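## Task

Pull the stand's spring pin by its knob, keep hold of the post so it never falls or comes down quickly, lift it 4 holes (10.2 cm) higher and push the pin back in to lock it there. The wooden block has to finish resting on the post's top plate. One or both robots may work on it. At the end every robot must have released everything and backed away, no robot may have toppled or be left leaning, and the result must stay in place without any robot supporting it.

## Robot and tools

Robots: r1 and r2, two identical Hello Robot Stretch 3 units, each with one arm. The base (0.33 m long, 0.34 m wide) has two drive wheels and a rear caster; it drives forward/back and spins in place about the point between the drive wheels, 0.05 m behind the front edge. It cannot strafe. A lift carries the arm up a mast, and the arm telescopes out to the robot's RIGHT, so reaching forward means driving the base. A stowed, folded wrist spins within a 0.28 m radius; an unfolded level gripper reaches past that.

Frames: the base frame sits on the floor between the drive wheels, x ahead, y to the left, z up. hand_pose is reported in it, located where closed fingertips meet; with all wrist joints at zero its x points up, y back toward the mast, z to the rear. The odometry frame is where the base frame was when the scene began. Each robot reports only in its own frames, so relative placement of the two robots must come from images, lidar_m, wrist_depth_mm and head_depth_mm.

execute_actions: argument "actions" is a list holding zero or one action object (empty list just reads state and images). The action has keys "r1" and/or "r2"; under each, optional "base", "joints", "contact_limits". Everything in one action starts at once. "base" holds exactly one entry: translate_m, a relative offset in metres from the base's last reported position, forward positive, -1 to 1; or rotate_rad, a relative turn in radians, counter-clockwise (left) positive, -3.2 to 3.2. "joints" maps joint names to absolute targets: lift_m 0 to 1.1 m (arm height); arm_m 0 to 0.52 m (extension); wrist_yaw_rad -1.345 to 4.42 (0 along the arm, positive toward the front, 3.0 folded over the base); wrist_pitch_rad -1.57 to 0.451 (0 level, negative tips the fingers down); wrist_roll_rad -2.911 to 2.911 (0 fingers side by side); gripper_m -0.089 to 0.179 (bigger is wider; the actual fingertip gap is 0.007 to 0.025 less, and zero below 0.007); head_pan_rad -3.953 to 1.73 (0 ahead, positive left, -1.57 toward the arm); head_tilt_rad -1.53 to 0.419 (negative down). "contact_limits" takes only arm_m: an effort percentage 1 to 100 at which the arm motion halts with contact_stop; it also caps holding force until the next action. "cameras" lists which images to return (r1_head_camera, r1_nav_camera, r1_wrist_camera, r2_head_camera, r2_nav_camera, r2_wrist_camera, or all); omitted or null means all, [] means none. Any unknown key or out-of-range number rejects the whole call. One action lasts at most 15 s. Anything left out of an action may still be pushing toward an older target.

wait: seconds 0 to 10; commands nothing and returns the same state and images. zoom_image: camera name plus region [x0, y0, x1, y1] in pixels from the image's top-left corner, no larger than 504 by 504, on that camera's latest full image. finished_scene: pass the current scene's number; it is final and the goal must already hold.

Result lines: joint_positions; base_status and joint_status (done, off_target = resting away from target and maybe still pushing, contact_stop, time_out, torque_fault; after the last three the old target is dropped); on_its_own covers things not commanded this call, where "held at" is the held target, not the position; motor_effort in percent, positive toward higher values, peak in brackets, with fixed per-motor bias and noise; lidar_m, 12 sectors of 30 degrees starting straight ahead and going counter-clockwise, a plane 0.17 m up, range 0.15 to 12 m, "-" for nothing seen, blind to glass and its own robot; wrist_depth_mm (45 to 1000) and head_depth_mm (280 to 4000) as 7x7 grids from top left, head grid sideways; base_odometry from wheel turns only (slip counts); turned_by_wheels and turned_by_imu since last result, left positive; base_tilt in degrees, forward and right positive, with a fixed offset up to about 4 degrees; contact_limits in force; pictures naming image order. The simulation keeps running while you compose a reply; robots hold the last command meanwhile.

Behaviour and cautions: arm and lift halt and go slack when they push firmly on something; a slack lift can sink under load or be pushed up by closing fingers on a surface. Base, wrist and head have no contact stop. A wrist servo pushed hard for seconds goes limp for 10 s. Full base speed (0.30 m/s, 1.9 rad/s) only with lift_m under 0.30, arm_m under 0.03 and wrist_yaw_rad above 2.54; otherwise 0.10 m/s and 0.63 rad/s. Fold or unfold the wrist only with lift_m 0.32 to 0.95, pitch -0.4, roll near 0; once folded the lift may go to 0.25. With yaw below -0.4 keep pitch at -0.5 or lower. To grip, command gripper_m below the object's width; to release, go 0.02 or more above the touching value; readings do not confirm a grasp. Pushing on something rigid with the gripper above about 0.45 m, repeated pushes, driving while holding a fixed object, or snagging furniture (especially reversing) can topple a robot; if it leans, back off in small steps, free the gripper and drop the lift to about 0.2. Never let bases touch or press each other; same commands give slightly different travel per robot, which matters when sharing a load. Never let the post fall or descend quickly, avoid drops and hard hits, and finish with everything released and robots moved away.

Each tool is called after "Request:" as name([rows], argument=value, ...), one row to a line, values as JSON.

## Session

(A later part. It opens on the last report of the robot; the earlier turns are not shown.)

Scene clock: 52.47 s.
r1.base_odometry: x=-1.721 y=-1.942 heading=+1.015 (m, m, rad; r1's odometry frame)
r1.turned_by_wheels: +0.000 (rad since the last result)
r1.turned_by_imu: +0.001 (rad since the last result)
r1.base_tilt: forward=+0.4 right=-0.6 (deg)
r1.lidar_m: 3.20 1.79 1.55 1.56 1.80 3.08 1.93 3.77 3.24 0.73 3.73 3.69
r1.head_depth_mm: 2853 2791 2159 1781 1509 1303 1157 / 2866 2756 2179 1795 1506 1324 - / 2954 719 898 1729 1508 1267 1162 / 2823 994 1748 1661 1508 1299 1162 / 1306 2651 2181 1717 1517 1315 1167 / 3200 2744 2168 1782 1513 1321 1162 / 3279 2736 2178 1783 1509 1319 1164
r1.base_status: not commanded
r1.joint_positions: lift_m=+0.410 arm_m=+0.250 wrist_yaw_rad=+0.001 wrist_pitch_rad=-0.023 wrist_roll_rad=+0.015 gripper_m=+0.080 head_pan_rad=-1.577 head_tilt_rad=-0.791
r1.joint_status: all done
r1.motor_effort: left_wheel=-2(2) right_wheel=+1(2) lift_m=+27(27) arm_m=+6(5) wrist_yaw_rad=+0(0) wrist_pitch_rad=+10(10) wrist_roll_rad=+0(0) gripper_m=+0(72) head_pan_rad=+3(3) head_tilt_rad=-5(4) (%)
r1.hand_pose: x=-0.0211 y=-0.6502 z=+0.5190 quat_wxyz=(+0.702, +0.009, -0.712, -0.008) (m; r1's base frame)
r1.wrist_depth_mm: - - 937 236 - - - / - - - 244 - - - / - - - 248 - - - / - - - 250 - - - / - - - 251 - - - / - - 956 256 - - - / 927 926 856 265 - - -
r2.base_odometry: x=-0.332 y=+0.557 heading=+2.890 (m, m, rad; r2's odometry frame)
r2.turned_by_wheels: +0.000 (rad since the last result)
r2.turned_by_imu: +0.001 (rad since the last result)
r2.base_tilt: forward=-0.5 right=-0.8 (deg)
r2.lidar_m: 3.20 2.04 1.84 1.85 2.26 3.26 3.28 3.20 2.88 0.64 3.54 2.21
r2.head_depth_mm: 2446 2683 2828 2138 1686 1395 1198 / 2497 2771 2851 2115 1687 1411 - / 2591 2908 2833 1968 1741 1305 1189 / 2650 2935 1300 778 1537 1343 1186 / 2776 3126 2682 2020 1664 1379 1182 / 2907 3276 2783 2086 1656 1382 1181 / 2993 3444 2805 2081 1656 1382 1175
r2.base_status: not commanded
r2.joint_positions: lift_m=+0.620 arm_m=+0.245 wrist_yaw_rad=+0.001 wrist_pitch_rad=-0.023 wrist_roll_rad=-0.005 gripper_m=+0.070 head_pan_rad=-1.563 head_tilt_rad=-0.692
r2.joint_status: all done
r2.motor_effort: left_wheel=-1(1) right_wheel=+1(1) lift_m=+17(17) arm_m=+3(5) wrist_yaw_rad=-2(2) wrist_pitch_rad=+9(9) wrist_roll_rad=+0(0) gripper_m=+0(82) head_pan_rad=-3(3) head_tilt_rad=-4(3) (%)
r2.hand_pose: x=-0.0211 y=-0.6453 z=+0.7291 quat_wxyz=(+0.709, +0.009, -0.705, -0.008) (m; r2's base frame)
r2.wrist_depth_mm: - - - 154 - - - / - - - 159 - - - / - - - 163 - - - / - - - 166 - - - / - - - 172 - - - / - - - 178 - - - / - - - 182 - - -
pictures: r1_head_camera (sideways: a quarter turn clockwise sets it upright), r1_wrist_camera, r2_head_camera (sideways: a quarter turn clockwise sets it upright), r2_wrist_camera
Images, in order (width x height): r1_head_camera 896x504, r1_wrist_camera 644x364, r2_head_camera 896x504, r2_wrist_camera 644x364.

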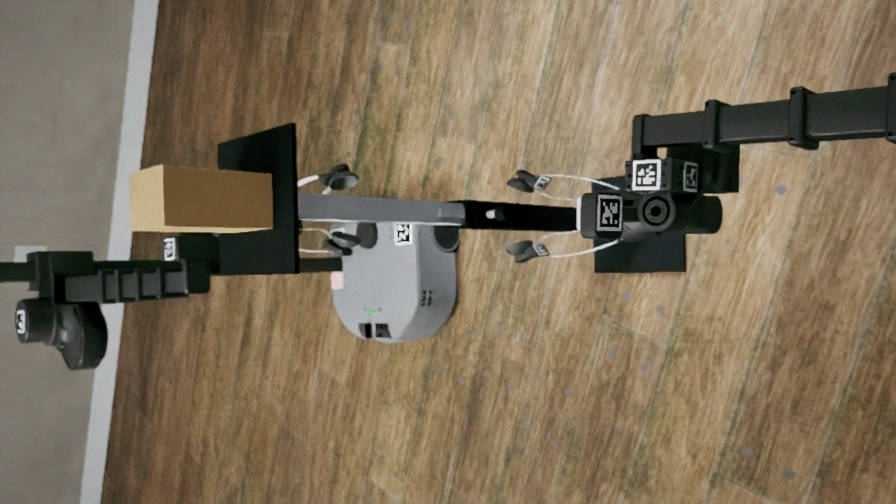

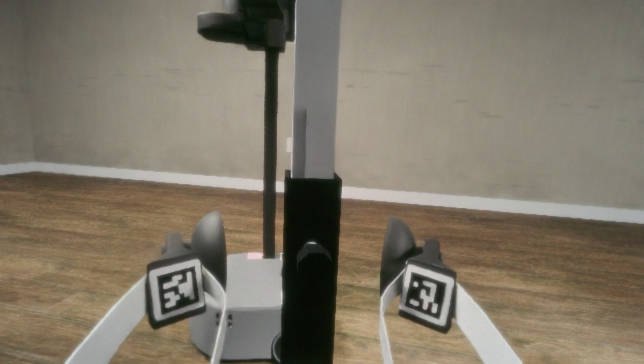

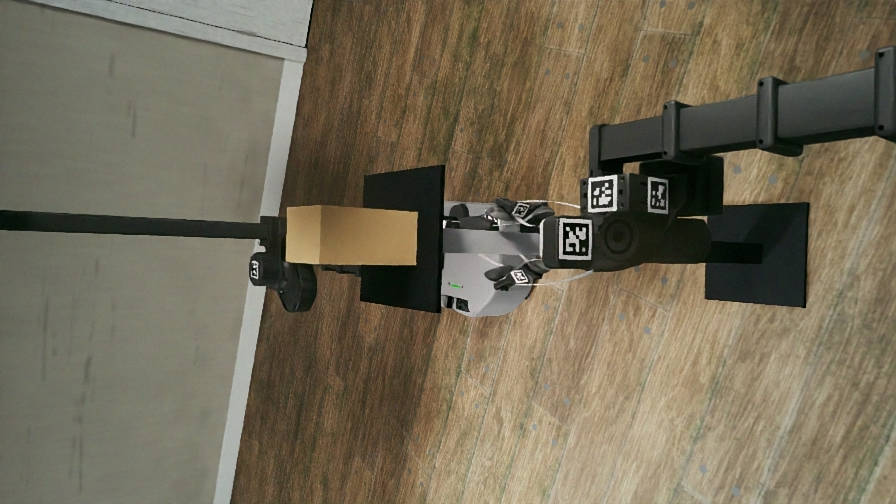

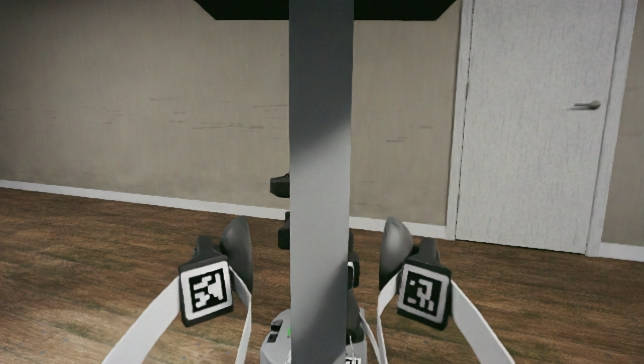

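Request:
execute_actions([
  {"r1":{"base":{"translate_m":-0.004},"joints":{"arm_m":0.275,"lift_m":0.4,"gripper_m":0.065}},"r2":{"joints":{"arm_m":0.265,"gripper_m":0.05}}},
], cameras=["r1_head_camera","r1_wrist_camera","r2_wrist_camera"])

Request:
zoom_image(camera="r1_head_camera", region=[280,120,600,300])

Scene clock: 57.73 s.
r1.base_odometry: x=-1.723 y=-1.945 heading=+1.014 (m, m, rad; r1's odometry frame)
r1.turned_by_wheels: +0.000 (rad since the last result)
r1.turned_by_imu: +0.001 (rad since the last result)
r1.base_tilt: forward=+0.4 right=-0.6 (deg)
r1.lidar_m: 3.21 1.80 1.56 1.56 1.80 3.10 1.92 3.78 3.24 0.73 3.72 3.69
r1.head_depth_mm: 2807 2771 2174 1787 1514 1310 1166 / 2864 2751 2184 1770 1506 1321 1169 / 2922 725 908 1732 1507 1273 1162 / 2860 987 1728 1664 1507 1313 1162 / 1307 2675 2163 1682 1516 1313 1159 / 3196 2792 2191 1775 1506 1314 1165 / 3257 2798 2184 1797 1516 1318 1169
r1.base_status: done
r1.joint_positions: lift_m=+0.400 arm_m=+0.275 wrist_yaw_rad=+0.001 wrist_pitch_rad=-0.023 wrist_roll_rad=+0.015 gripper_m=+0.065 head_pan_rad=-1.577 head_tilt_rad=-0.791
r1.joint_status: all done
r1.motor_effort: left_wheel=-2(6) right_wheel=+2(5) lift_m=+28(28) arm_m=+7(10) wrist_yaw_rad=-1(0) wrist_pitch_rad=+10(10) wrist_roll_rad=+0(0) gripper_m=+1(60) head_pan_rad=+3(3) head_tilt_rad=-4(4) (%)
r1.hand_pose: x=-0.0211 y=-0.6752 z=+0.5091 quat_wxyz=(+0.702, +0.009, -0.712, -0.008) (m; r1's base frame)
r1.wrist_depth_mm: - - 958 213 - - - / - - - - - - - / - - - - - - - / - - - 220 - - - / - - - 222 - - - / - - 879 230 - - - / 928 919 812 237 968 - -
r2.base_odometry: x=-0.332 y=+0.557 heading=+2.890 (m, m, rad; r2's odometry frame)
r2.turned_by_wheels: +0.000 (rad since the last result)
r2.turned_by_imu: +0.000 (rad since the last result)
r2.base_tilt: forward=-0.5 right=-0.9 (deg)
r2.lidar_m: 3.19 2.03 1.84 1.85 2.26 3.26 3.28 3.19 2.87 0.64 3.54 2.21
r2.head_depth_mm: 2421 2672 2856 2136 1689 1395 1193 / 2500 2829 2856 2138 1705 1412 - / 2580 2909 2814 1959 1764 1331 1188 / 2659 2958 1335 766 1641 1346 1177 / 2792 3159 2683 1943 1675 1380 1181 / 2912 3268 2816 2103 1664 1383 1184 / 2997 3368 2803 2065 1659 1380 1177
r2.base_status: not commanded
r2.joint_positions: lift_m=+0.620 arm_m=+0.265 wrist_yaw_rad=+0.001 wrist_pitch_rad=-0.023 wrist_roll_rad=-0.005 gripper_m=+0.050 head_pan_rad=-1.563 head_tilt_rad=-0.692
r2.joint_status: all done
r2.motor_effort: left_wheel=-2(2) right_wheel=+1(1) lift_m=+16(17) arm_m=+3(4) wrist_yaw_rad=-2(3) wrist_pitch_rad=+9(9) wrist_roll_rad=+0(0) gripper_m=+0(71) head_pan_rad=-3(2) head_tilt_rad=-3(3) (%)
r2.hand_pose: x=-0.0211 y=-0.6653 z=+0.7291 quat_wxyz=(+0.709, +0.009, -0.705, -0.008) (m; r2's base frame)
r2.wrist_depth_mm: - - - 136 - - - / - - - 139 - - - / - - - 143 - - - / - - - 147 - - - / - - - 151 - - - / - - - 155 - - - / - - - 159 - - -
pictures: r1_head_camera (sideways: a quarter turn clockwise sets it upright), r1_wrist_camera, r2_wrist_camera
Images, in order (width x height): r1_head_camera 896x504, r1_wrist_camera 644x364, r2_wrist_camera 644x364.

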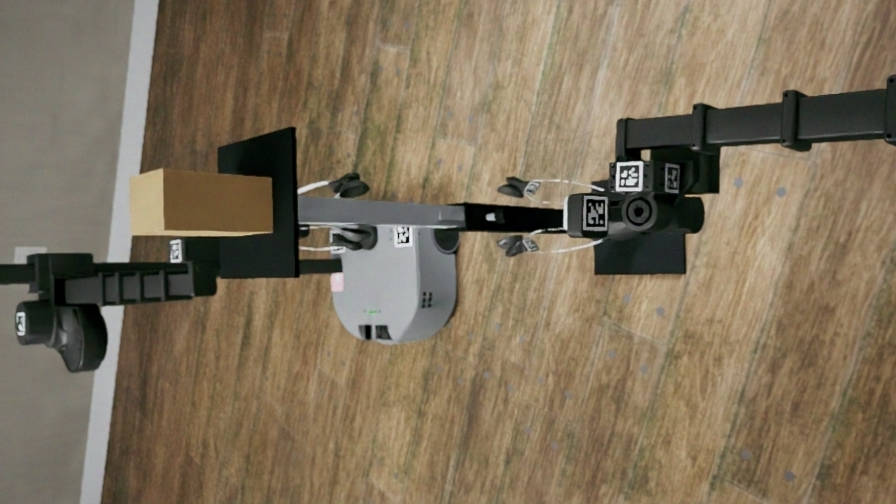

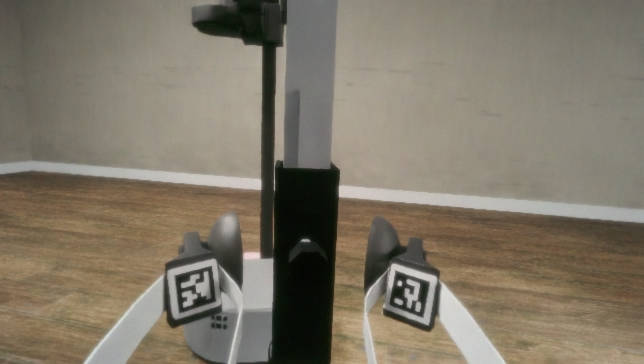

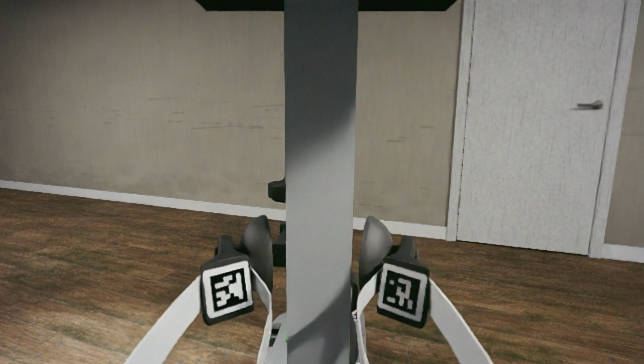

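Region (280, 120, 600, 300) of r1_head_camera's 896x504 image, scaled by 1.575, with more detail than that image has; it fills the top 284 rows of this view, and the rest is white.

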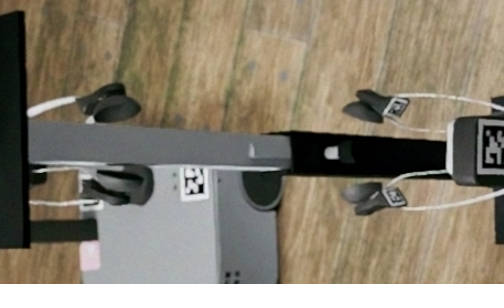

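Request:
execute_actions([
  {"r1":{"joints":{"arm_m":0.29,"lift_m":0.395}},"r2":{"joints":{"gripper_m":-0.02}}},
], cameras=[])

Request:
execute_actions([
  {"r1":{"joints":{"gripper_m":0.0}},"r2":{"joints":{"lift_m":0.626}}},
], cameras=["r1_head_camera","r1_wrist_camera","r2_wrist_camera"])

Scene clock: 62.43 s.
r1.base_odometry: x=-1.723 y=-1.945 heading=+1.014 (m, m, rad; r1's odometry frame)
r1.turned_by_wheels: +0.000 (rad since the last result)
r1.turned_by_imu: +0.001 (rad since the last result)
r1.base_tilt: forward=+0.5 right=-0.6 (deg)
r1.lidar_m: 3.22 1.79 1.56 1.56 1.80 3.09 1.93 3.78 3.24 0.73 3.71 3.70
r1.head_depth_mm: 2790 2761 2175 1771 1513 1308 1164 / 2857 2766 2168 1789 1511 1311 1183 / 2935 722 904 1741 1547 1265 1165 / 2895 983 1721 1667 1518 1311 1163 / 1306 2686 2179 1704 1518 1314 1162 / 3178 2802 2186 1801 1530 1318 1170 / 3304 2764 2170 1807 1519 1314 1164
r1.base_status: not commanded
r1.joint_positions: lift_m=+0.395 arm_m=+0.290 wrist_yaw_rad=+0.001 wrist_pitch_rad=-0.023 wrist_roll_rad=+0.015 gripper_m=+0.065 head_pan_rad=-1.577 head_tilt_rad=-0.791
r1.joint_status: all done
r1.motor_effort: left_wheel=-2(2) right_wheel=+1(1) lift_m=+27(28) arm_m=+7(10) wrist_yaw_rad=+1(1) wrist_pitch_rad=+10(10) wrist_roll_rad=+0(0) gripper_m=+0(0) head_pan_rad=+3(3) head_tilt_rad=-4(4) (%)
r1.hand_pose: x=-0.0211 y=-0.6902 z=+0.5041 quat_wxyz=(+0.702, +0.009, -0.712, -0.008) (m; r1's base frame)
r1.wrist_depth_mm: - - 947 197 - - - / - - - 202 - - - / - - - 206 - - - / - - - 204 - - - / - - - 208 - - - / - - 899 213 - - - / 922 930 796 219 969 995 998
r2.base_odometry: x=-0.332 y=+0.557 heading=+2.890 (m, m, rad; r2's odometry frame)
r2.turned_by_wheels: +0.000 (rad since the last result)
r2.turned_by_imu: +0.000 (rad since the last result)
r2.base_tilt: forward=-0.5 right=-0.9 (deg)
r2.lidar_m: 3.18 2.03 1.84 1.85 2.26 3.26 3.28 3.20 2.88 0.64 3.55 2.21
r2.head_depth_mm: 2421 2691 2855 2124 1678 1394 1193 / 2473 2797 2894 2099 1722 1412 - / 2571 2930 2824 1962 1775 1324 1192 / 2652 2955 1338 777 1637 1342 1184 / 2778 3128 2671 1947 1658 1392 1181 / 2884 3292 2806 2067 1650 1385 1178 / 3042 3434 2765 2080 1650 1378 1174
r2.base_status: not commanded
r2.joint_positions: lift_m=+0.620 arm_m=+0.265 wrist_yaw_rad=-0.001 wrist_pitch_rad=-0.022 wrist_roll_rad=-0.005 gripper_m=-0.019 head_pan_rad=-1.563 head_tilt_rad=-0.692
r2.joint_status: all done
r2.motor_effort: left_wheel=-2(2) right_wheel=+2(2) lift_m=+17(17) arm_m=-4(4) wrist_yaw_rad=+1(1) wrist_pitch_rad=+9(9) wrist_roll_rad=+0(0) gripper_m=-19(94) head_pan_rad=-4(3) head_tilt_rad=-3(4) (%)
r2.hand_pose: x=-0.0217 y=-0.6659 z=+0.7292 quat_wxyz=(+0.709, +0.008, -0.705, -0.008) (m; r2's base frame)
r2.wrist_depth_mm: - - - 134 - - - / - - - 138 - - - / - - - 140 - - - / - - - 145 - - - / - - - 148 - - - / - - - 153 - - - / - - - 158 - - -
pictures: none
No camera images: the call's "cameras" was empty. Leave "cameras" out to get every camera's image.

Scene clock: 63.57 s.
r1.base_odometry: x=-1.723 y=-1.945 heading=+1.014 (m, m, rad; r1's odometry frame)
r1.turned_by_wheels: +0.000 (rad since the last result)
r1.turned_by_imu: +0.000 (rad since the last result)
r1.base_tilt: forward=+0.5 right=-0.6 (deg)
r1.lidar_m: 3.22 1.80 1.56 1.56 1.80 3.09 1.93 3.76 3.24 0.73 3.71 3.69
r1.head_depth_mm: 2759 2771 2184 1780 1512 1319 1157 / 2799 2775 2182 1790 1513 1321 1169 / 2915 719 900 1735 1539 1265 1170 / 2940 975 1743 1662 1514 1315 1159 / 1303 2669 2163 1704 1521 1318 1167 / 3110 2792 2164 1797 1502 1305 1164 / 3335 2794 2171 1794 1510 1326 1165
r1.base_status: not commanded
r1.joint_positions: lift_m=+0.395 arm_m=+0.290 wrist_yaw_rad=-0.003 wrist_pitch_rad=-0.022 wrist_roll_rad=+0.015 gripper_m=+0.000 head_pan_rad=-1.577 head_tilt_rad=-0.791
r1.joint_status: all done
r1.motor_effort: left_wheel=-3(3) right_wheel=+5(4) lift_m=+26(27) arm_m=+6(6) wrist_yaw_rad=+3(3) wrist_pitch_rad=+10(10) wrist_roll_rad=+0(1) gripper_m=-6(83) head_pan_rad=+3(3) head_tilt_rad=-4(4) (%)
r1.hand_pose: x=-0.0222 y=-0.6902 z=+0.5043 quat_wxyz=(+0.702, +0.007, -0.712, -0.009) (m; r1's base frame)
r1.wrist_depth_mm: - - 916 196 - - - / - - - 203 - - - / - - - 207 - - - / - - - 203 - - - / - - - 206 - - - / - - - 212 - - - / 902 920 825 218 960 - -
r2.base_odometry: x=-0.332 y=+0.557 heading=+2.890 (m, m, rad; r2's odometry frame)
r2.turned_by_wheels: +0.000 (rad since the last result)
r2.turned_by_imu: +0.000 (rad since the last result)
r2.base_tilt: forward=-0.5 right=-0.8 (deg)
r2.lidar_m: 3.21 2.03 1.84 1.85 2.26 3.26 3.28 3.19 2.87 0.64 3.54 2.20
r2.head_depth_mm: 2415 2686 2879 2130 1689 1400 1197 / 2483 2795 2854 2113 1698 1406 - / 2593 2888 2808 1959 1785 1323 1191 / 2661 2993 1330 776 1646 1339 1182 / 2777 3125 2670 1917 1669 1380 1184 / 2900 3301 2814 2078 1650 1386 1177 / 2997 3399 2792 2074 1658 1376 1179
r2.base_status: not commanded
r2.joint_positions: lift_m=+0.626 arm_m=+0.265 wrist_yaw_rad=-0.001 wrist_pitch_rad=-0.039 wrist_roll_rad=-0.005 gripper_m=-0.019 head_pan_rad=-1.563 head_tilt_rad=-0.692
r2.joint_status: all done
r2.motor_effort: left_wheel=-1(2) right_wheel=+1(2) lift_m=+29(29) arm_m=-5(5) wrist_yaw_rad=+1(0) wrist_pitch_rad=+15(16) wrist_roll_rad=+0(0) gripper_m=-19(19) head_pan_rad=-3(2) head_tilt_rad=-2(4) (%)
r2.hand_pose: x=-0.0217 y=-0.6655 z=+0.7300 quat_wxyz=(+0.709, +0.014, -0.705, -0.015) (m; r2's base frame)
r2.wrist_depth_mm: - - - 133 - - - / - - - 136 - - - / - - - 140 - - - / - - - 144 - - - / - - - 148 - - - / - - - 153 - - - / - - - 159 - - -
pictures: r1_head_camera (sideways: a quarter turn clockwise sets it upright), r1_wrist_camera, r2_wrist_camera
Images, in order (width x height): r1_head_camera 896x504, r1_wrist_camera 644x364, r2_wrist_camera 644x364.

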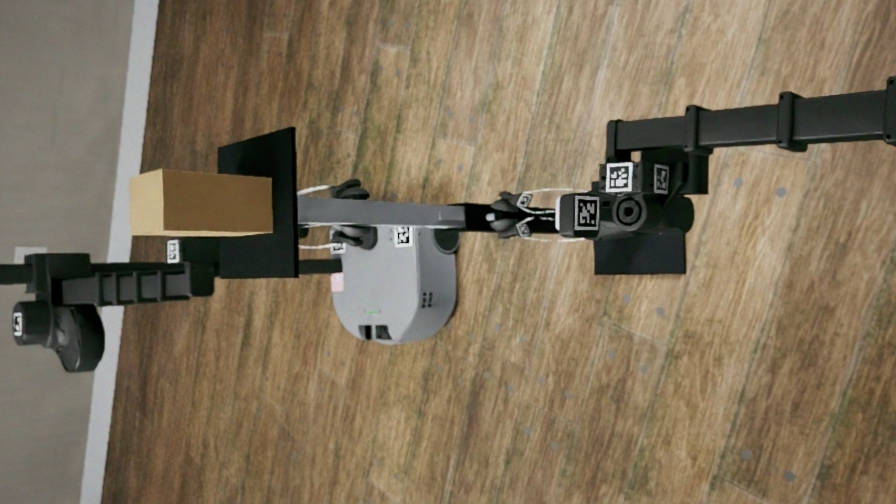

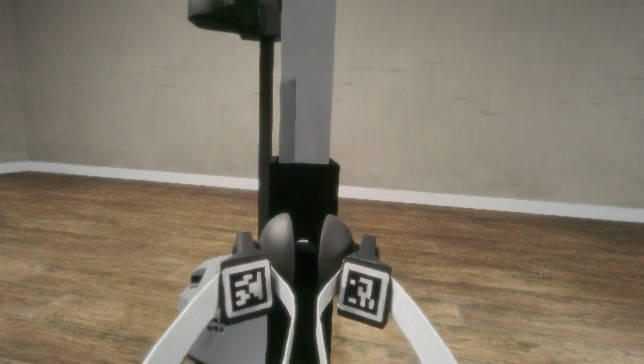

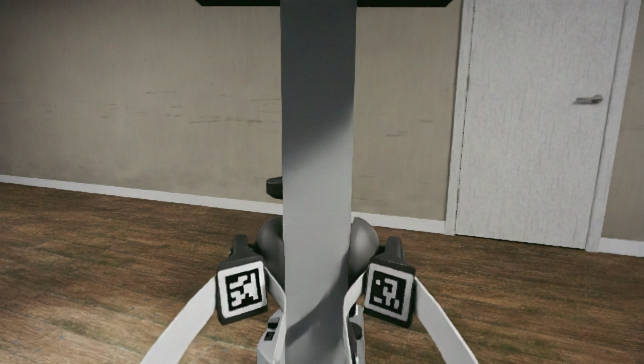

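Request:
execute_actions([
  {"r1":{"joints":{"gripper_m":-0.025}},"r2":{"joints":{"gripper_m":-0.04}}},
], cameras=[])

Request:
execute_actions([
  {"r1":{"joints":{"arm_m":0.272}}},
], cameras=["r1_head_camera","r1_wrist_camera","r2_wrist_camera"])

Scene clock: 66.53 s.
r1.base_odometry: x=-1.723 y=-1.945 heading=+1.014 (m, m, rad; r1's odometry frame)
r1.turned_by_wheels: +0.000 (rad since the last result)
r1.turned_by_imu: +0.000 (rad since the last result)
r1.base_tilt: forward=+0.3 right=-0.7 (deg)
r1.lidar_m: 3.20 1.79 1.56 1.56 1.79 3.08 1.93 3.80 3.24 0.73 3.72 3.69
r1.head_depth_mm: 2827 2744 2155 1787 1508 1316 1165 / 2878 2748 2161 1777 1500 1306 1171 / 2941 725 907 1727 1547 1261 1166 / 2890 980 1755 1660 1514 1318 1153 / 1304 2678 2165 1689 1515 1313 1158 / 3156 2775 2151 1781 1523 1311 1159 / 3298 2793 2163 1776 1514 1312 1162
r1.base_status: not commanded
r1.joint_positions: lift_m=+0.395 arm_m=+0.290 wrist_yaw_rad=-0.003 wrist_pitch_rad=-0.021 wrist_roll_rad=+0.015 gripper_m=-0.024 head_pan_rad=-1.577 head_tilt_rad=-0.791
r1.joint_status: all done
r1.motor_effort: left_wheel=-3(3) right_wheel=+4(4) lift_m=+27(26) arm_m=+6(6) wrist_yaw_rad=+3(3) wrist_pitch_rad=+9(9) wrist_roll_rad=+0(0) gripper_m=-15(89) head_pan_rad=+3(3) head_tilt_rad=-4(4) (%)
r1.hand_pose: x=-0.0222 y=-0.6902 z=+0.5046 quat_wxyz=(+0.702, +0.007, -0.712, -0.009) (m; r1's base frame)
r1.wrist_depth_mm: - - 924 196 - - - / - - - 201 - - - / - - - 205 - - - / - - - 204 - - - / - - - 206 - - - / - - - 213 - - - / 932 943 790 221 976 987 -
r2.base_odometry: x=-0.332 y=+0.557 heading=+2.890 (m, m, rad; r2's odometry frame)
r2.turned_by_wheels: +0.000 (rad since the last result)
r2.turned_by_imu: +0.000 (rad since the last result)
r2.base_tilt: forward=-0.5 right=-0.8 (deg)
r2.lidar_m: 3.19 2.03 1.84 1.85 2.26 3.25 3.28 3.19 2.88 0.64 3.57 2.21
r2.head_depth_mm: 2424 2692 2854 2111 1687 1393 1195 / 2506 2787 2876 2116 1700 1410 - / 2587 2924 2840 1962 1787 1329 1193 / 2656 2937 1333 775 1647 1335 1186 / 2779 3133 2678 1952 1661 1378 1183 / 2916 3295 2803 2068 1643 1378 1183 / 3012 3419 2756 2070 1656 1373 1172
r2.base_status: not commanded
r2.joint_positions: lift_m=+0.626 arm_m=+0.266 wrist_yaw_rad=-0.001 wrist_pitch_rad=-0.039 wrist_roll_rad=-0.005 gripper_m=-0.039 head_pan_rad=-1.563 head_tilt_rad=-0.692
r2.joint_status: all done
r2.motor_effort: left_wheel=-1(2) right_wheel=+2(1) lift_m=+29(29) arm_m=-8(8) wrist_yaw_rad=+0(0) wrist_pitch_rad=+15(15) wrist_roll_rad=+0(0) gripper_m=-26(94) head_pan_rad=-3(3) head_tilt_rad=-3(4) (%)
r2.hand_pose: x=-0.0217 y=-0.6657 z=+0.7300 quat_wxyz=(+0.709, +0.014, -0.705, -0.015) (m; r2's base frame)
r2.wrist_depth_mm: - - - 132 - - - / - - - 136 - - - / - - - 139 - - - / - - - 143 - - - / - - - 148 - - - / - - - 152 - - - / - - - 158 - - -
pictures: none
No camera images: the call's "cameras" was empty. Leave "cameras" out to get every camera's image.

Scene clock: 67.77 s.
r1.base_odometry: x=-1.723 y=-1.945 heading=+1.014 (m, m, rad; r1's odometry frame)
r1.turned_by_wheels: +0.000 (rad since the last result)
r1.turned_by_imu: +0.000 (rad since the last result)
r1.base_tilt: forward=+0.4 right=-0.6 (deg)
r1.lidar_m: 3.19 1.80 1.56 1.56 1.80 3.10 1.92 3.79 3.22 0.73 3.70 3.69
r1.head_depth_mm: 2804 2755 2161 1786 1516 1311 1159 / 2808 2824 2165 1780 1502 1323 1172 / 2918 722 899 1734 1527 1259 1158 / 2876 978 1749 1669 1511 1309 1159 / 1297 2691 2168 1695 1523 1317 1160 / 3179 2790 2178 1774 1520 1312 1155 / 3350 2745 2152 1783 1513 1315 1160
r1.base_status: not commanded
r1.joint_positions: lift_m=+0.395 arm_m=+0.272 wrist_yaw_rad=-0.001 wrist_pitch_rad=-0.019 wrist_roll_rad=+0.015 gripper_m=-0.025 head_pan_rad=-1.577 head_tilt_rad=-0.791
r1.joint_status: all done
r1.motor_effort: left_wheel=-2(3) right_wheel=+2(4) lift_m=+27(27) arm_m=-7(13) wrist_yaw_rad=+2(3) wrist_pitch_rad=+8(9) wrist_roll_rad=-1(0) gripper_m=-10(16) head_pan_rad=+3(3) head_tilt_rad=-5(5) (%)
r1.hand_pose: x=-0.0217 y=-0.6731 z=+0.5050 quat_wxyz=(+0.702, +0.007, -0.712, -0.007) (m; r1's base frame)
r1.wrist_depth_mm: - - 956 215 - - - / - - - - - - - / - - - - - - - / - - - 220 - - - / - - - - - - - / - - 979 - - - - / 925 939 809 240 999 - -
r2.base_odometry: x=-0.332 y=+0.557 heading=+2.890 (m, m, rad; r2's odometry frame)
r2.turned_by_wheels: +0.000 (rad since the last result)
r2.turned_by_imu: +0.000 (rad since the last result)
r2.base_tilt: forward=-0.4 right=-0.8 (deg)
r2.lidar_m: 3.19 2.03 1.84 1.85 2.26 3.25 3.27 3.21 2.88 0.64 3.54 2.21
r2.head_depth_mm: 2405 2670 2827 2136 1684 1391 1195 / 2526 2785 2898 2110 1725 1410 - / 2586 2884 2828 1972 1784 1327 1182 / 2673 2952 1337 779 1596 1343 1183 / 2776 3133 2673 1947 1664 1382 1185 / 2891 3241 2792 2088 1668 1379 1179 / 2999 3400 2750 2090 1649 1381 1183
r2.base_status: not commanded
r2.joint_positions: lift_m=+0.626 arm_m=+0.266 wrist_yaw_rad=-0.001 wrist_pitch_rad=-0.039 wrist_roll_rad=-0.005 gripper_m=-0.033 head_pan_rad=-1.563 head_tilt_rad=-0.692
r2.joint_status: not commanded
r2.on_its_own: gripper_m is held at -0.034, not at your -0.040, by its stall guard, which is still easing
r2.motor_effort: left_wheel=-1(2) right_wheel=+1(1) lift_m=+29(29) arm_m=-8(8) wrist_yaw_rad=+0(1) wrist_pitch_rad=+15(15) wrist_roll_rad=+0(0) gripper_m=-23(25) head_pan_rad=-2(2) head_tilt_rad=-3(3) (%)
r2.hand_pose: x=-0.0217 y=-0.6657 z=+0.7300 quat_wxyz=(+0.709, +0.014, -0.705, -0.015) (m; r2's base frame)
r2.wrist_depth_mm: - - - 132 - - - / - - - 136 - - - / - - - 140 - - - / - - - 144 - - - / - - - 148 - - - / - - - 153 - - - / - - - 159 - - -
pictures: r1_head_camera (sideways: a quarter turn clockwise sets it upright), r1_wrist_camera, r2_wrist_camera
Images, in order (width x height): r1_head_camera 896x504, r1_wrist_camera 644x364, r2_wrist_camera 644x364.

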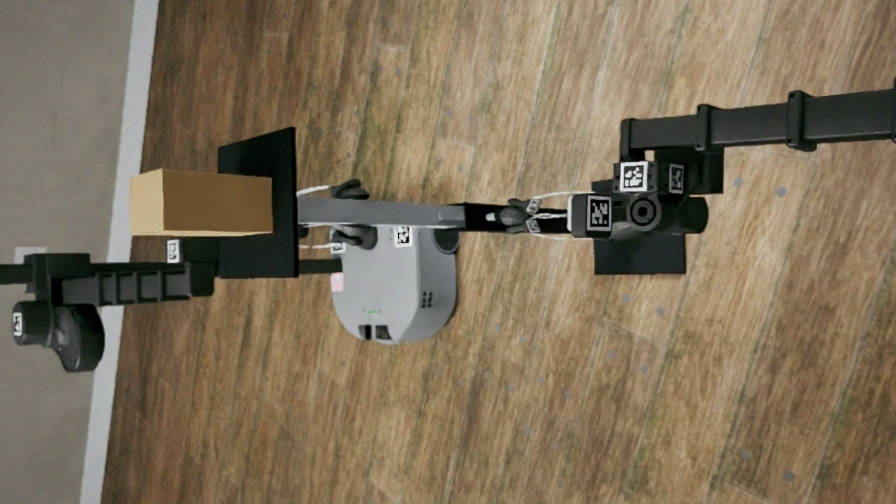

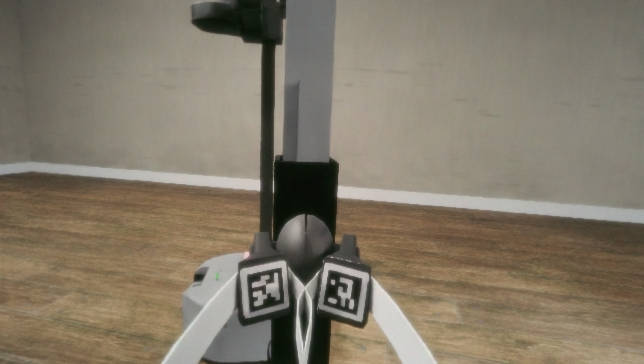

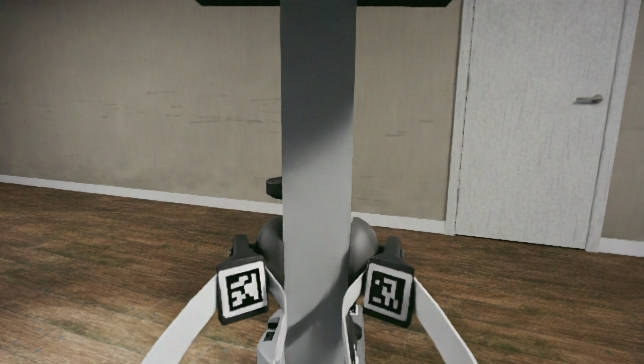

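Request:
execute_actions([
  {"r1":{"joints":{"gripper_m":0.05}},"r2":{"joints":{"gripper_m":-0.022,"lift_m":0.623}}},
], cameras=[])

Request:
execute_actions([
  {"r1":{"joints":{"arm_m":0.308}}},
], cameras=[])

Request:
execute_actions([
  {"r1":{"joints":{"gripper_m":-0.025}}},
], cameras=["r1_wrist_camera"])

Request:
execute_actions([
  {"r1":{"joints":{"arm_m":0.29}}},
], cameras=["r1_head_camera","r1_wrist_camera"])

Scene clock: 72.90 s.
r1.base_odometry: x=-1.723 y=-1.945 heading=+1.014 (m, m, rad; r1's odometry frame)
r1.turned_by_wheels: +0.000 (rad since the last result)
r1.turned_by_imu: +0.001 (rad since the last result)
r1.base_tilt: forward=+0.4 right=-0.5 (deg)
r1.lidar_m: 3.22 1.80 1.56 1.56 1.79 3.08 1.93 3.78 3.23 0.73 3.72 3.70
r1.head_depth_mm: 2779 2766 2162 1793 1509 1313 1161 / 2842 2752 2194 1789 1517 1327 1167 / 2943 719 899 1737 1510 1266 1160 / 2917 984 1717 1679 1520 1315 1155 / 1295 2691 2169 1705 1527 1320 1163 / 3155 2782 2165 1774 1510 1319 1166 / 3298 2771 2171 1795 1524 1320 1168
r1.base_status: not commanded
r1.joint_positions: lift_m=+0.395 arm_m=+0.272 wrist_yaw_rad=-0.001 wrist_pitch_rad=-0.019 wrist_roll_rad=+0.015 gripper_m=+0.050 head_pan_rad=-1.577 head_tilt_rad=-0.791
r1.joint_status: all done
r1.motor_effort: left_wheel=-2(2) right_wheel=+1(2) lift_m=+27(26) arm_m=-7(7) wrist_yaw_rad=+1(1) wrist_pitch_rad=+8(8) wrist_roll_rad=+0(0) gripper_m=+1(80) head_pan_rad=+3(3) head_tilt_rad=-4(5) (%)
r1.hand_pose: x=-0.0217 y=-0.6731 z=+0.5050 quat_wxyz=(+0.702, +0.007, -0.712, -0.007) (m; r1's base frame)
r1.wrist_depth_mm: - - 952 216 - - - / - - - - - - - / - - - - - - - / - - - 221 - - - / - - - 222 - - - / - - - 233 - - - / 954 968 805 238 962 - -
r2.base_odometry: x=-0.332 y=+0.557 heading=+2.890 (m, m, rad; r2's odometry frame)
r2.turned_by_wheels: +0.000 (rad since the last result)
r2.turned_by_imu: +0.001 (rad since the last result)
r2.base_tilt: forward=-0.5 right=-0.8 (deg)
r2.lidar_m: 3.18 2.03 1.84 1.85 2.26 3.25 3.28 3.21 2.88 0.64 3.55 2.21
r2.head_depth_mm: 2433 2686 2846 2114 1676 1401 1196 / 2522 2753 2844 2109 1701 1416 - / 2590 2893 2808 1956 1778 1326 1191 / 2684 2964 1347 776 1597 1341 1187 / 2837 3174 2682 1945 1664 1388 1184 / 2899 3274 2807 2075 1651 1374 1179 / 3052 3417 2777 2077 1664 1382 1179
r2.base_status: not commanded
r2.joint_positions: lift_m=+0.623 arm_m=+0.266 wrist_yaw_rad=-0.001 wrist_pitch_rad=-0.032 wrist_roll_rad=-0.005 gripper_m=-0.021 head_pan_rad=-1.563 head_tilt_rad=-0.692
r2.joint_status: all done
r2.motor_effort: left_wheel=-1(1) right_wheel=+0(1) lift_m=+18(26) arm_m=-8(8) wrist_yaw_rad=+1(1) wrist_pitch_rad=+12(15) wrist_roll_rad=+0(0) gripper_m=-20(18) head_pan_rad=-2(1) head_tilt_rad=-3(4) (%)
r2.hand_pose: x=-0.0217 y=-0.6659 z=+0.7296 quat_wxyz=(+0.709, +0.011, -0.705, -0.012) (m; r2's base frame)
r2.wrist_depth_mm: - - - 133 - - - / - - - 136 - - - / - - - 141 - - - / - - - 145 - - - / - - - 148 - - - / - - - 153 - - - / - - - 158 - - -
pictures: none
No camera images: the call's "cameras" was empty. Leave "cameras" out to get every camera's image.

Scene clock: 74.20 s.
r1.base_odometry: x=-1.723 y=-1.945 heading=+1.014 (m, m, rad; r1's odometry frame)
r1.turned_by_wheels: +0.000 (rad since the last result)
r1.turned_by_imu: +0.000 (rad since the last result)
r1.base_tilt: forward=+0.7 right=-0.7 (deg)
r1.lidar_m: 3.20 1.80 1.55 1.56 1.80 3.10 1.93 3.79 3.24 0.73 3.72 3.68
r1.head_depth_mm: 2744 2780 2156 1774 1507 1312 1162 / 2848 2722 2160 1792 1511 1311 1168 / 2935 722 903 1730 1564 1285 1161 / 2905 989 1740 1672 1516 1320 1167 / 1296 2657 2176 1707 1510 1316 1167 / 3150 2789 2173 1792 1519 1309 1164 / 3291 2767 2170 1773 1516 1310 1165
r1.base_status: not commanded
r1.joint_positions: lift_m=+0.395 arm_m=+0.308 wrist_yaw_rad=-0.001 wrist_pitch_rad=-0.019 wrist_roll_rad=+0.015 gripper_m=+0.050 head_pan_rad=-1.577 head_tilt_rad=-0.791
r1.joint_status: all done
r1.motor_effort: left_wheel=-2(2) right_wheel=+2(1) lift_m=+27(26) arm_m=+7(9) wrist_yaw_rad=+1(2) wrist_pitch_rad=+8(8) wrist_roll_rad=-1(0) gripper_m=+0(0) head_pan_rad=+3(3) head_tilt_rad=-4(5) (%)
r1.hand_pose: x=-0.0217 y=-0.7083 z=+0.5050 quat_wxyz=(+0.702, +0.007, -0.712, -0.007) (m; r1's base frame)
r1.wrist_depth_mm: - - 907 179 - - - / - - - 185 - - - / - - - 189 - - - / - - - 186 - - - / - - - 188 - - - / - - - 189 - - - / 918 925 772 199 946 - -
r2.base_odometry: x=-0.332 y=+0.557 heading=+2.890 (m, m, rad; r2's odometry frame)
r2.turned_by_wheels: +0.000 (rad since the last result)
r2.turned_by_imu: +0.000 (rad since the last result)
r2.base_tilt: forward=-0.5 right=-0.8 (deg)
r2.lidar_m: 3.19 2.04 1.84 1.85 2.26 3.25 3.28 3.19 2.86 0.64 3.55 2.21
r2.head_depth_mm: 2440 2674 2877 2122 1675 1398 1196 / 2504 2773 2897 2117 1708 1410 - / 2623 2893 2824 1967 1786 1322 1187 / 2660 2943 1344 777 1644 1340 1184 / 2768 3133 2667 1952 1652 1385 1182 / 2909 3281 2777 2075 1649 1383 1183 / 3021 3405 2790 2074 1655 1374 1179
r2.base_status: not commanded
r2.joint_positions: lift_m=+0.623 arm_m=+0.266 wrist_yaw_rad=-0.001 wrist_pitch_rad=-0.032 wrist_roll_rad=-0.005 gripper_m=-0.021 head_pan_rad=-1.563 head_tilt_rad=-0.692
r2.joint_status: not commanded
r2.motor_effort: left_wheel=-1(1) right_wheel=+1(1) lift_m=+18(18) arm_m=-8(8) wrist_yaw_rad=+1(0) wrist_pitch_rad=+13(12) wrist_roll_rad=+0(0) gripper_m=-20(19) head_pan_rad=-3(2) head_tilt_rad=-3(5) (%)
r2.hand_pose: x=-0.0217 y=-0.6659 z=+0.7296 quat_wxyz=(+0.709, +0.011, -0.705, -0.012) (m; r2's base frame)
r2.wrist_depth_mm: - - - 133 - - - / - - - 136 - - - / - - - 140 - - - / - - - 144 - - - / - - - 148 - - - / - - - 152 - - - / - - - 159 - - -
pictures: none
No camera images: the call's "cameras" was empty. Leave "cameras" out to get every camera's image.

Scene clock: 75.43 s.
r1.base_odometry: x=-1.723 y=-1.945 heading=+1.014 (m, m, rad; r1's odometry frame)
r1.turned_by_wheels: +0.000 (rad since the last result)
r1.turned_by_imu: +0.000 (rad since the last result)
r1.base_tilt: forward=+0.5 right=-0.6 (deg)
r1.lidar_m: 3.21 1.79 1.56 1.56 1.80 3.10 1.92 3.78 3.24 0.73 3.73 3.68
r1.head_depth_mm: 2801 2728 2158 1781 1521 1323 1157 / 2892 2753 2166 1771 1510 1314 1170 / 2906 724 904 1728 1554 1290 1164 / 2912 985 1743 1664 1489 1313 1160 / 1314 2665 2160 1703 1526 1311 1157 / 3143 2773 2176 1784 1502 1327 1159 / 3263 2777 2176 1789 1520 1315 1160
r1.base_status: not commanded
r1.joint_positions: lift_m=+0.395 arm_m=+0.308 wrist_yaw_rad=+0.002 wrist_pitch_rad=-0.019 wrist_roll_rad=+0.013 gripper_m=-0.024 head_pan_rad=-1.577 head_tilt_rad=-0.791
r1.joint_status: all done
r1.motor_effort: left_wheel=-3(3) right_wheel=+5(5) lift_m=+27(27) arm_m=+7(7) wrist_yaw_rad=+0(1) wrist_pitch_rad=+8(8) wrist_roll_rad=+0(0) gripper_m=-18(94) head_pan_rad=+3(3) head_tilt_rad=-5(5) (%)
r1.hand_pose: x=-0.0210 y=-0.7083 z=+0.5052 quat_wxyz=(+0.703, +0.007, -0.711, -0.006) (m; r1's base frame)
r1.wrist_depth_mm: - - 916 179 - - - / - - - 183 - - - / - - - 189 - - - / - - - 185 - - - / - - - 189 - - - / - - - 154 - - - / 920 921 777 200 - - -
r2.base_odometry: x=-0.332 y=+0.557 heading=+2.890 (m, m, rad; r2's odometry frame)
r2.turned_by_wheels: +0.000 (rad since the last result)
r2.turned_by_imu: +0.000 (rad since the last result)
r2.base_tilt: forward=-0.5 right=-0.8 (deg)
r2.lidar_m: 3.21 2.03 1.84 1.85 2.26 3.25 3.27 3.19 2.88 0.64 3.53 2.21
r2.head_depth_mm: 2436 2717 2843 2125 1694 1405 1198 / 2505 2790 2838 2109 1713 1411 - / 2597 2878 2783 1967 1784 1326 1189 / 2656 2981 1345 777 1651 1342 1186 / 2778 3141 2673 1943 1661 1377 1181 / 2910 3289 2809 2065 1671 1383 1177 / 3029 3390 2759 2091 1658 1378 1186
r2.base_status: not commanded
r2.joint_positions: lift_m=+0.623 arm_m=+0.266 wrist_yaw_rad=-0.001 wrist_pitch_rad=-0.032 wrist_roll_rad=-0.005 gripper_m=-0.021 head_pan_rad=-1.563 head_tilt_rad=-0.692
r2.joint_status: not commanded
r2.motor_effort: left_wheel=-1(1) right_wheel=+1(0) lift_m=+18(18) arm_m=-8(8) wrist_yaw_rad=+1(0) wrist_pitch_rad=+12(12) wrist_roll_rad=+0(0) gripper_m=-20(19) head_pan_rad=-2(2) head_tilt_rad=-4(3) (%)
r2.hand_pose: x=-0.0217 y=-0.6659 z=+0.7296 quat_wxyz=(+0.709, +0.011, -0.705, -0.012) (m; r2's base frame)
r2.wrist_depth_mm: - - - 133 - - - / - - - 137 - - - / - - - 140 - - - / - - - 145 - - - / - - - 149 - - - / - - - 152 - - - / - - - 158 - - -
pictures: r1_wrist_camera
Images, in order (width x height): r1_wrist_camera 644x364.

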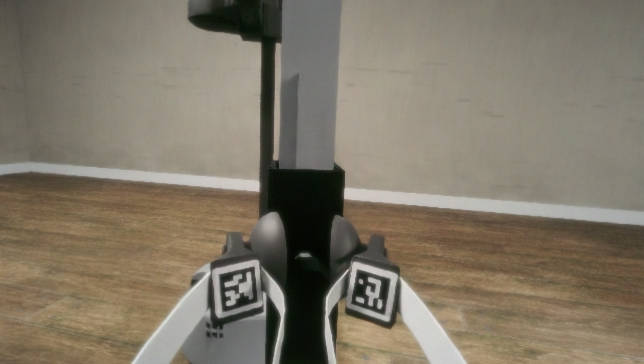

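Scene clock: 76.43 s.
r1.base_odometry: x=-1.723 y=-1.945 heading=+1.014 (m, m, rad; r1's odometry frame)
r1.turned_by_wheels: +0.000 (rad since the last result)
r1.turned_by_imu: +0.000 (rad since the last result)
r1.base_tilt: forward=+0.4 right=-0.5 (deg)
r1.lidar_m: 3.22 1.80 1.56 1.56 1.79 3.11 1.93 3.81 3.24 0.73 3.73 3.71
r1.head_depth_mm: 2777 2757 2174 1779 1506 1304 1154 / 2833 2739 2168 1772 1510 1311 1175 / 2962 723 898 1735 1551 1259 1162 / 2848 983 1732 1656 1516 1308 1160 / 1315 2674 2171 1708 1515 1320 1157 / 3129 2767 2172 1795 1516 1317 1174 / 3240 2790 2179 1781 1515 1315 1163
r1.base_status: not commanded
r1.joint_positions: lift_m=+0.395 arm_m=+0.291 wrist_yaw_rad=-0.002 wrist_pitch_rad=-0.011 wrist_roll_rad=+0.013 gripper_m=-0.024 head_pan_rad=-1.577 head_tilt_rad=-0.791
r1.joint_status: all done
r1.motor_effort: left_wheel=-3(3) right_wheel=+4(6) lift_m=+27(27) arm_m=-9(11) wrist_yaw_rad=+1(2) wrist_pitch_rad=+4(8) wrist_roll_rad=+0(0) gripper_m=-15(18) head_pan_rad=+3(3) head_tilt_rad=-4(5) (%)
r1.hand_pose: x=-0.0221 y=-0.6915 z=+0.5072 quat_wxyz=(+0.703, +0.003, -0.712, -0.005) (m; r1's base frame)
r1.wrist_depth_mm: - - 940 198 - - - / - - - 201 - - - / - - - 206 - - - / - - - 202 - - - / - - - 206 - - - / - - - 172 - - - / 911 940 792 217 - - -
r2.base_odometry: x=-0.332 y=+0.557 heading=+2.890 (m, m, rad; r2's odometry frame)
r2.turned_by_wheels: +0.000 (rad since the last result)
r2.turned_by_imu: +0.000 (rad since the last result)
r2.base_tilt: forward=-0.5 right=-0.8 (deg)
r2.lidar_m: 3.18 2.03 1.84 1.85 2.26 3.26 3.28 3.21 2.87 0.64 3.56 2.21
r2.head_depth_mm: 2416 2670 2842 2136 1678 1404 1197 / 2516 2778 2864 2113 1707 1417 - / 2595 2910 2866 1957 1775 1323 1186 / 2654 2946 1336 777 1652 1344 1186 / 2811 3116 2693 1960 1660 1380 1185 / 2901 3258 2778 2097 1658 1381 1186 / 3018 3387 2800 2057 1660 1375 1174
r2.base_status: not commanded
r2.joint_positions: lift_m=+0.623 arm_m=+0.266 wrist_yaw_rad=-0.001 wrist_pitch_rad=-0.032 wrist_roll_rad=-0.005 gripper_m=-0.021 head_pan_rad=-1.563 head_tilt_rad=-0.692
r2.joint_status: not commanded
r2.motor_effort: left_wheel=-1(1) right_wheel=+1(1) lift_m=+18(18) arm_m=-8(8) wrist_yaw_rad=+1(0) wrist_pitch_rad=+13(12) wrist_roll_rad=+0(0) gripper_m=-19(19) head_pan_rad=-3(2) head_tilt_rad=-3(4) (%)
r2.hand_pose: x=-0.0217 y=-0.6659 z=+0.7296 quat_wxyz=(+0.709, +0.011, -0.705, -0.012) (m; r2's base frame)
r2.wrist_depth_mm: - - - 133 - - - / - - - 137 - - - / - - - 140 - - - / - - - 145 - - - / - - - 148 - - - / - - - 153 - - - / - - - 159 - - -
pictures: r1_head_camera (sideways: a quarter turn clockwise sets it upright), r1_wrist_camera
Images, in order (width x height): r1_head_camera 896x504, r1_wrist_camera 644x364.

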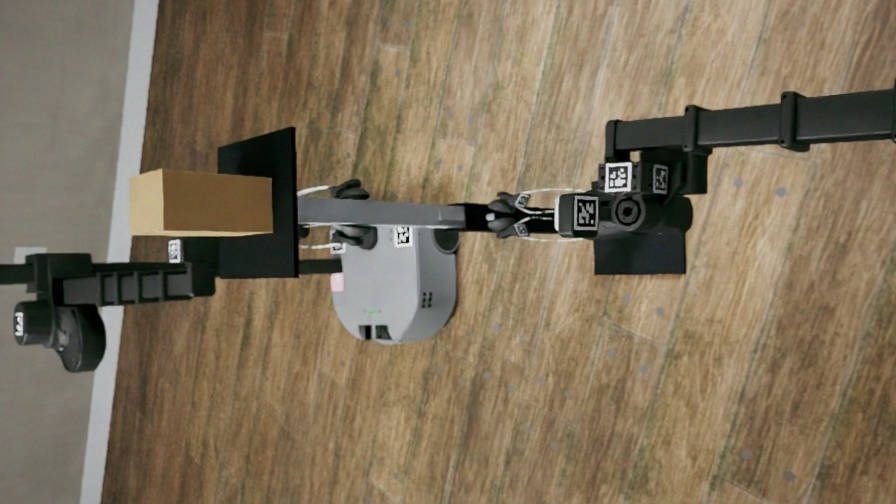

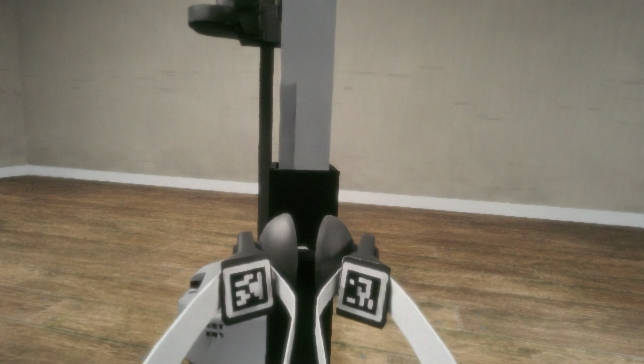

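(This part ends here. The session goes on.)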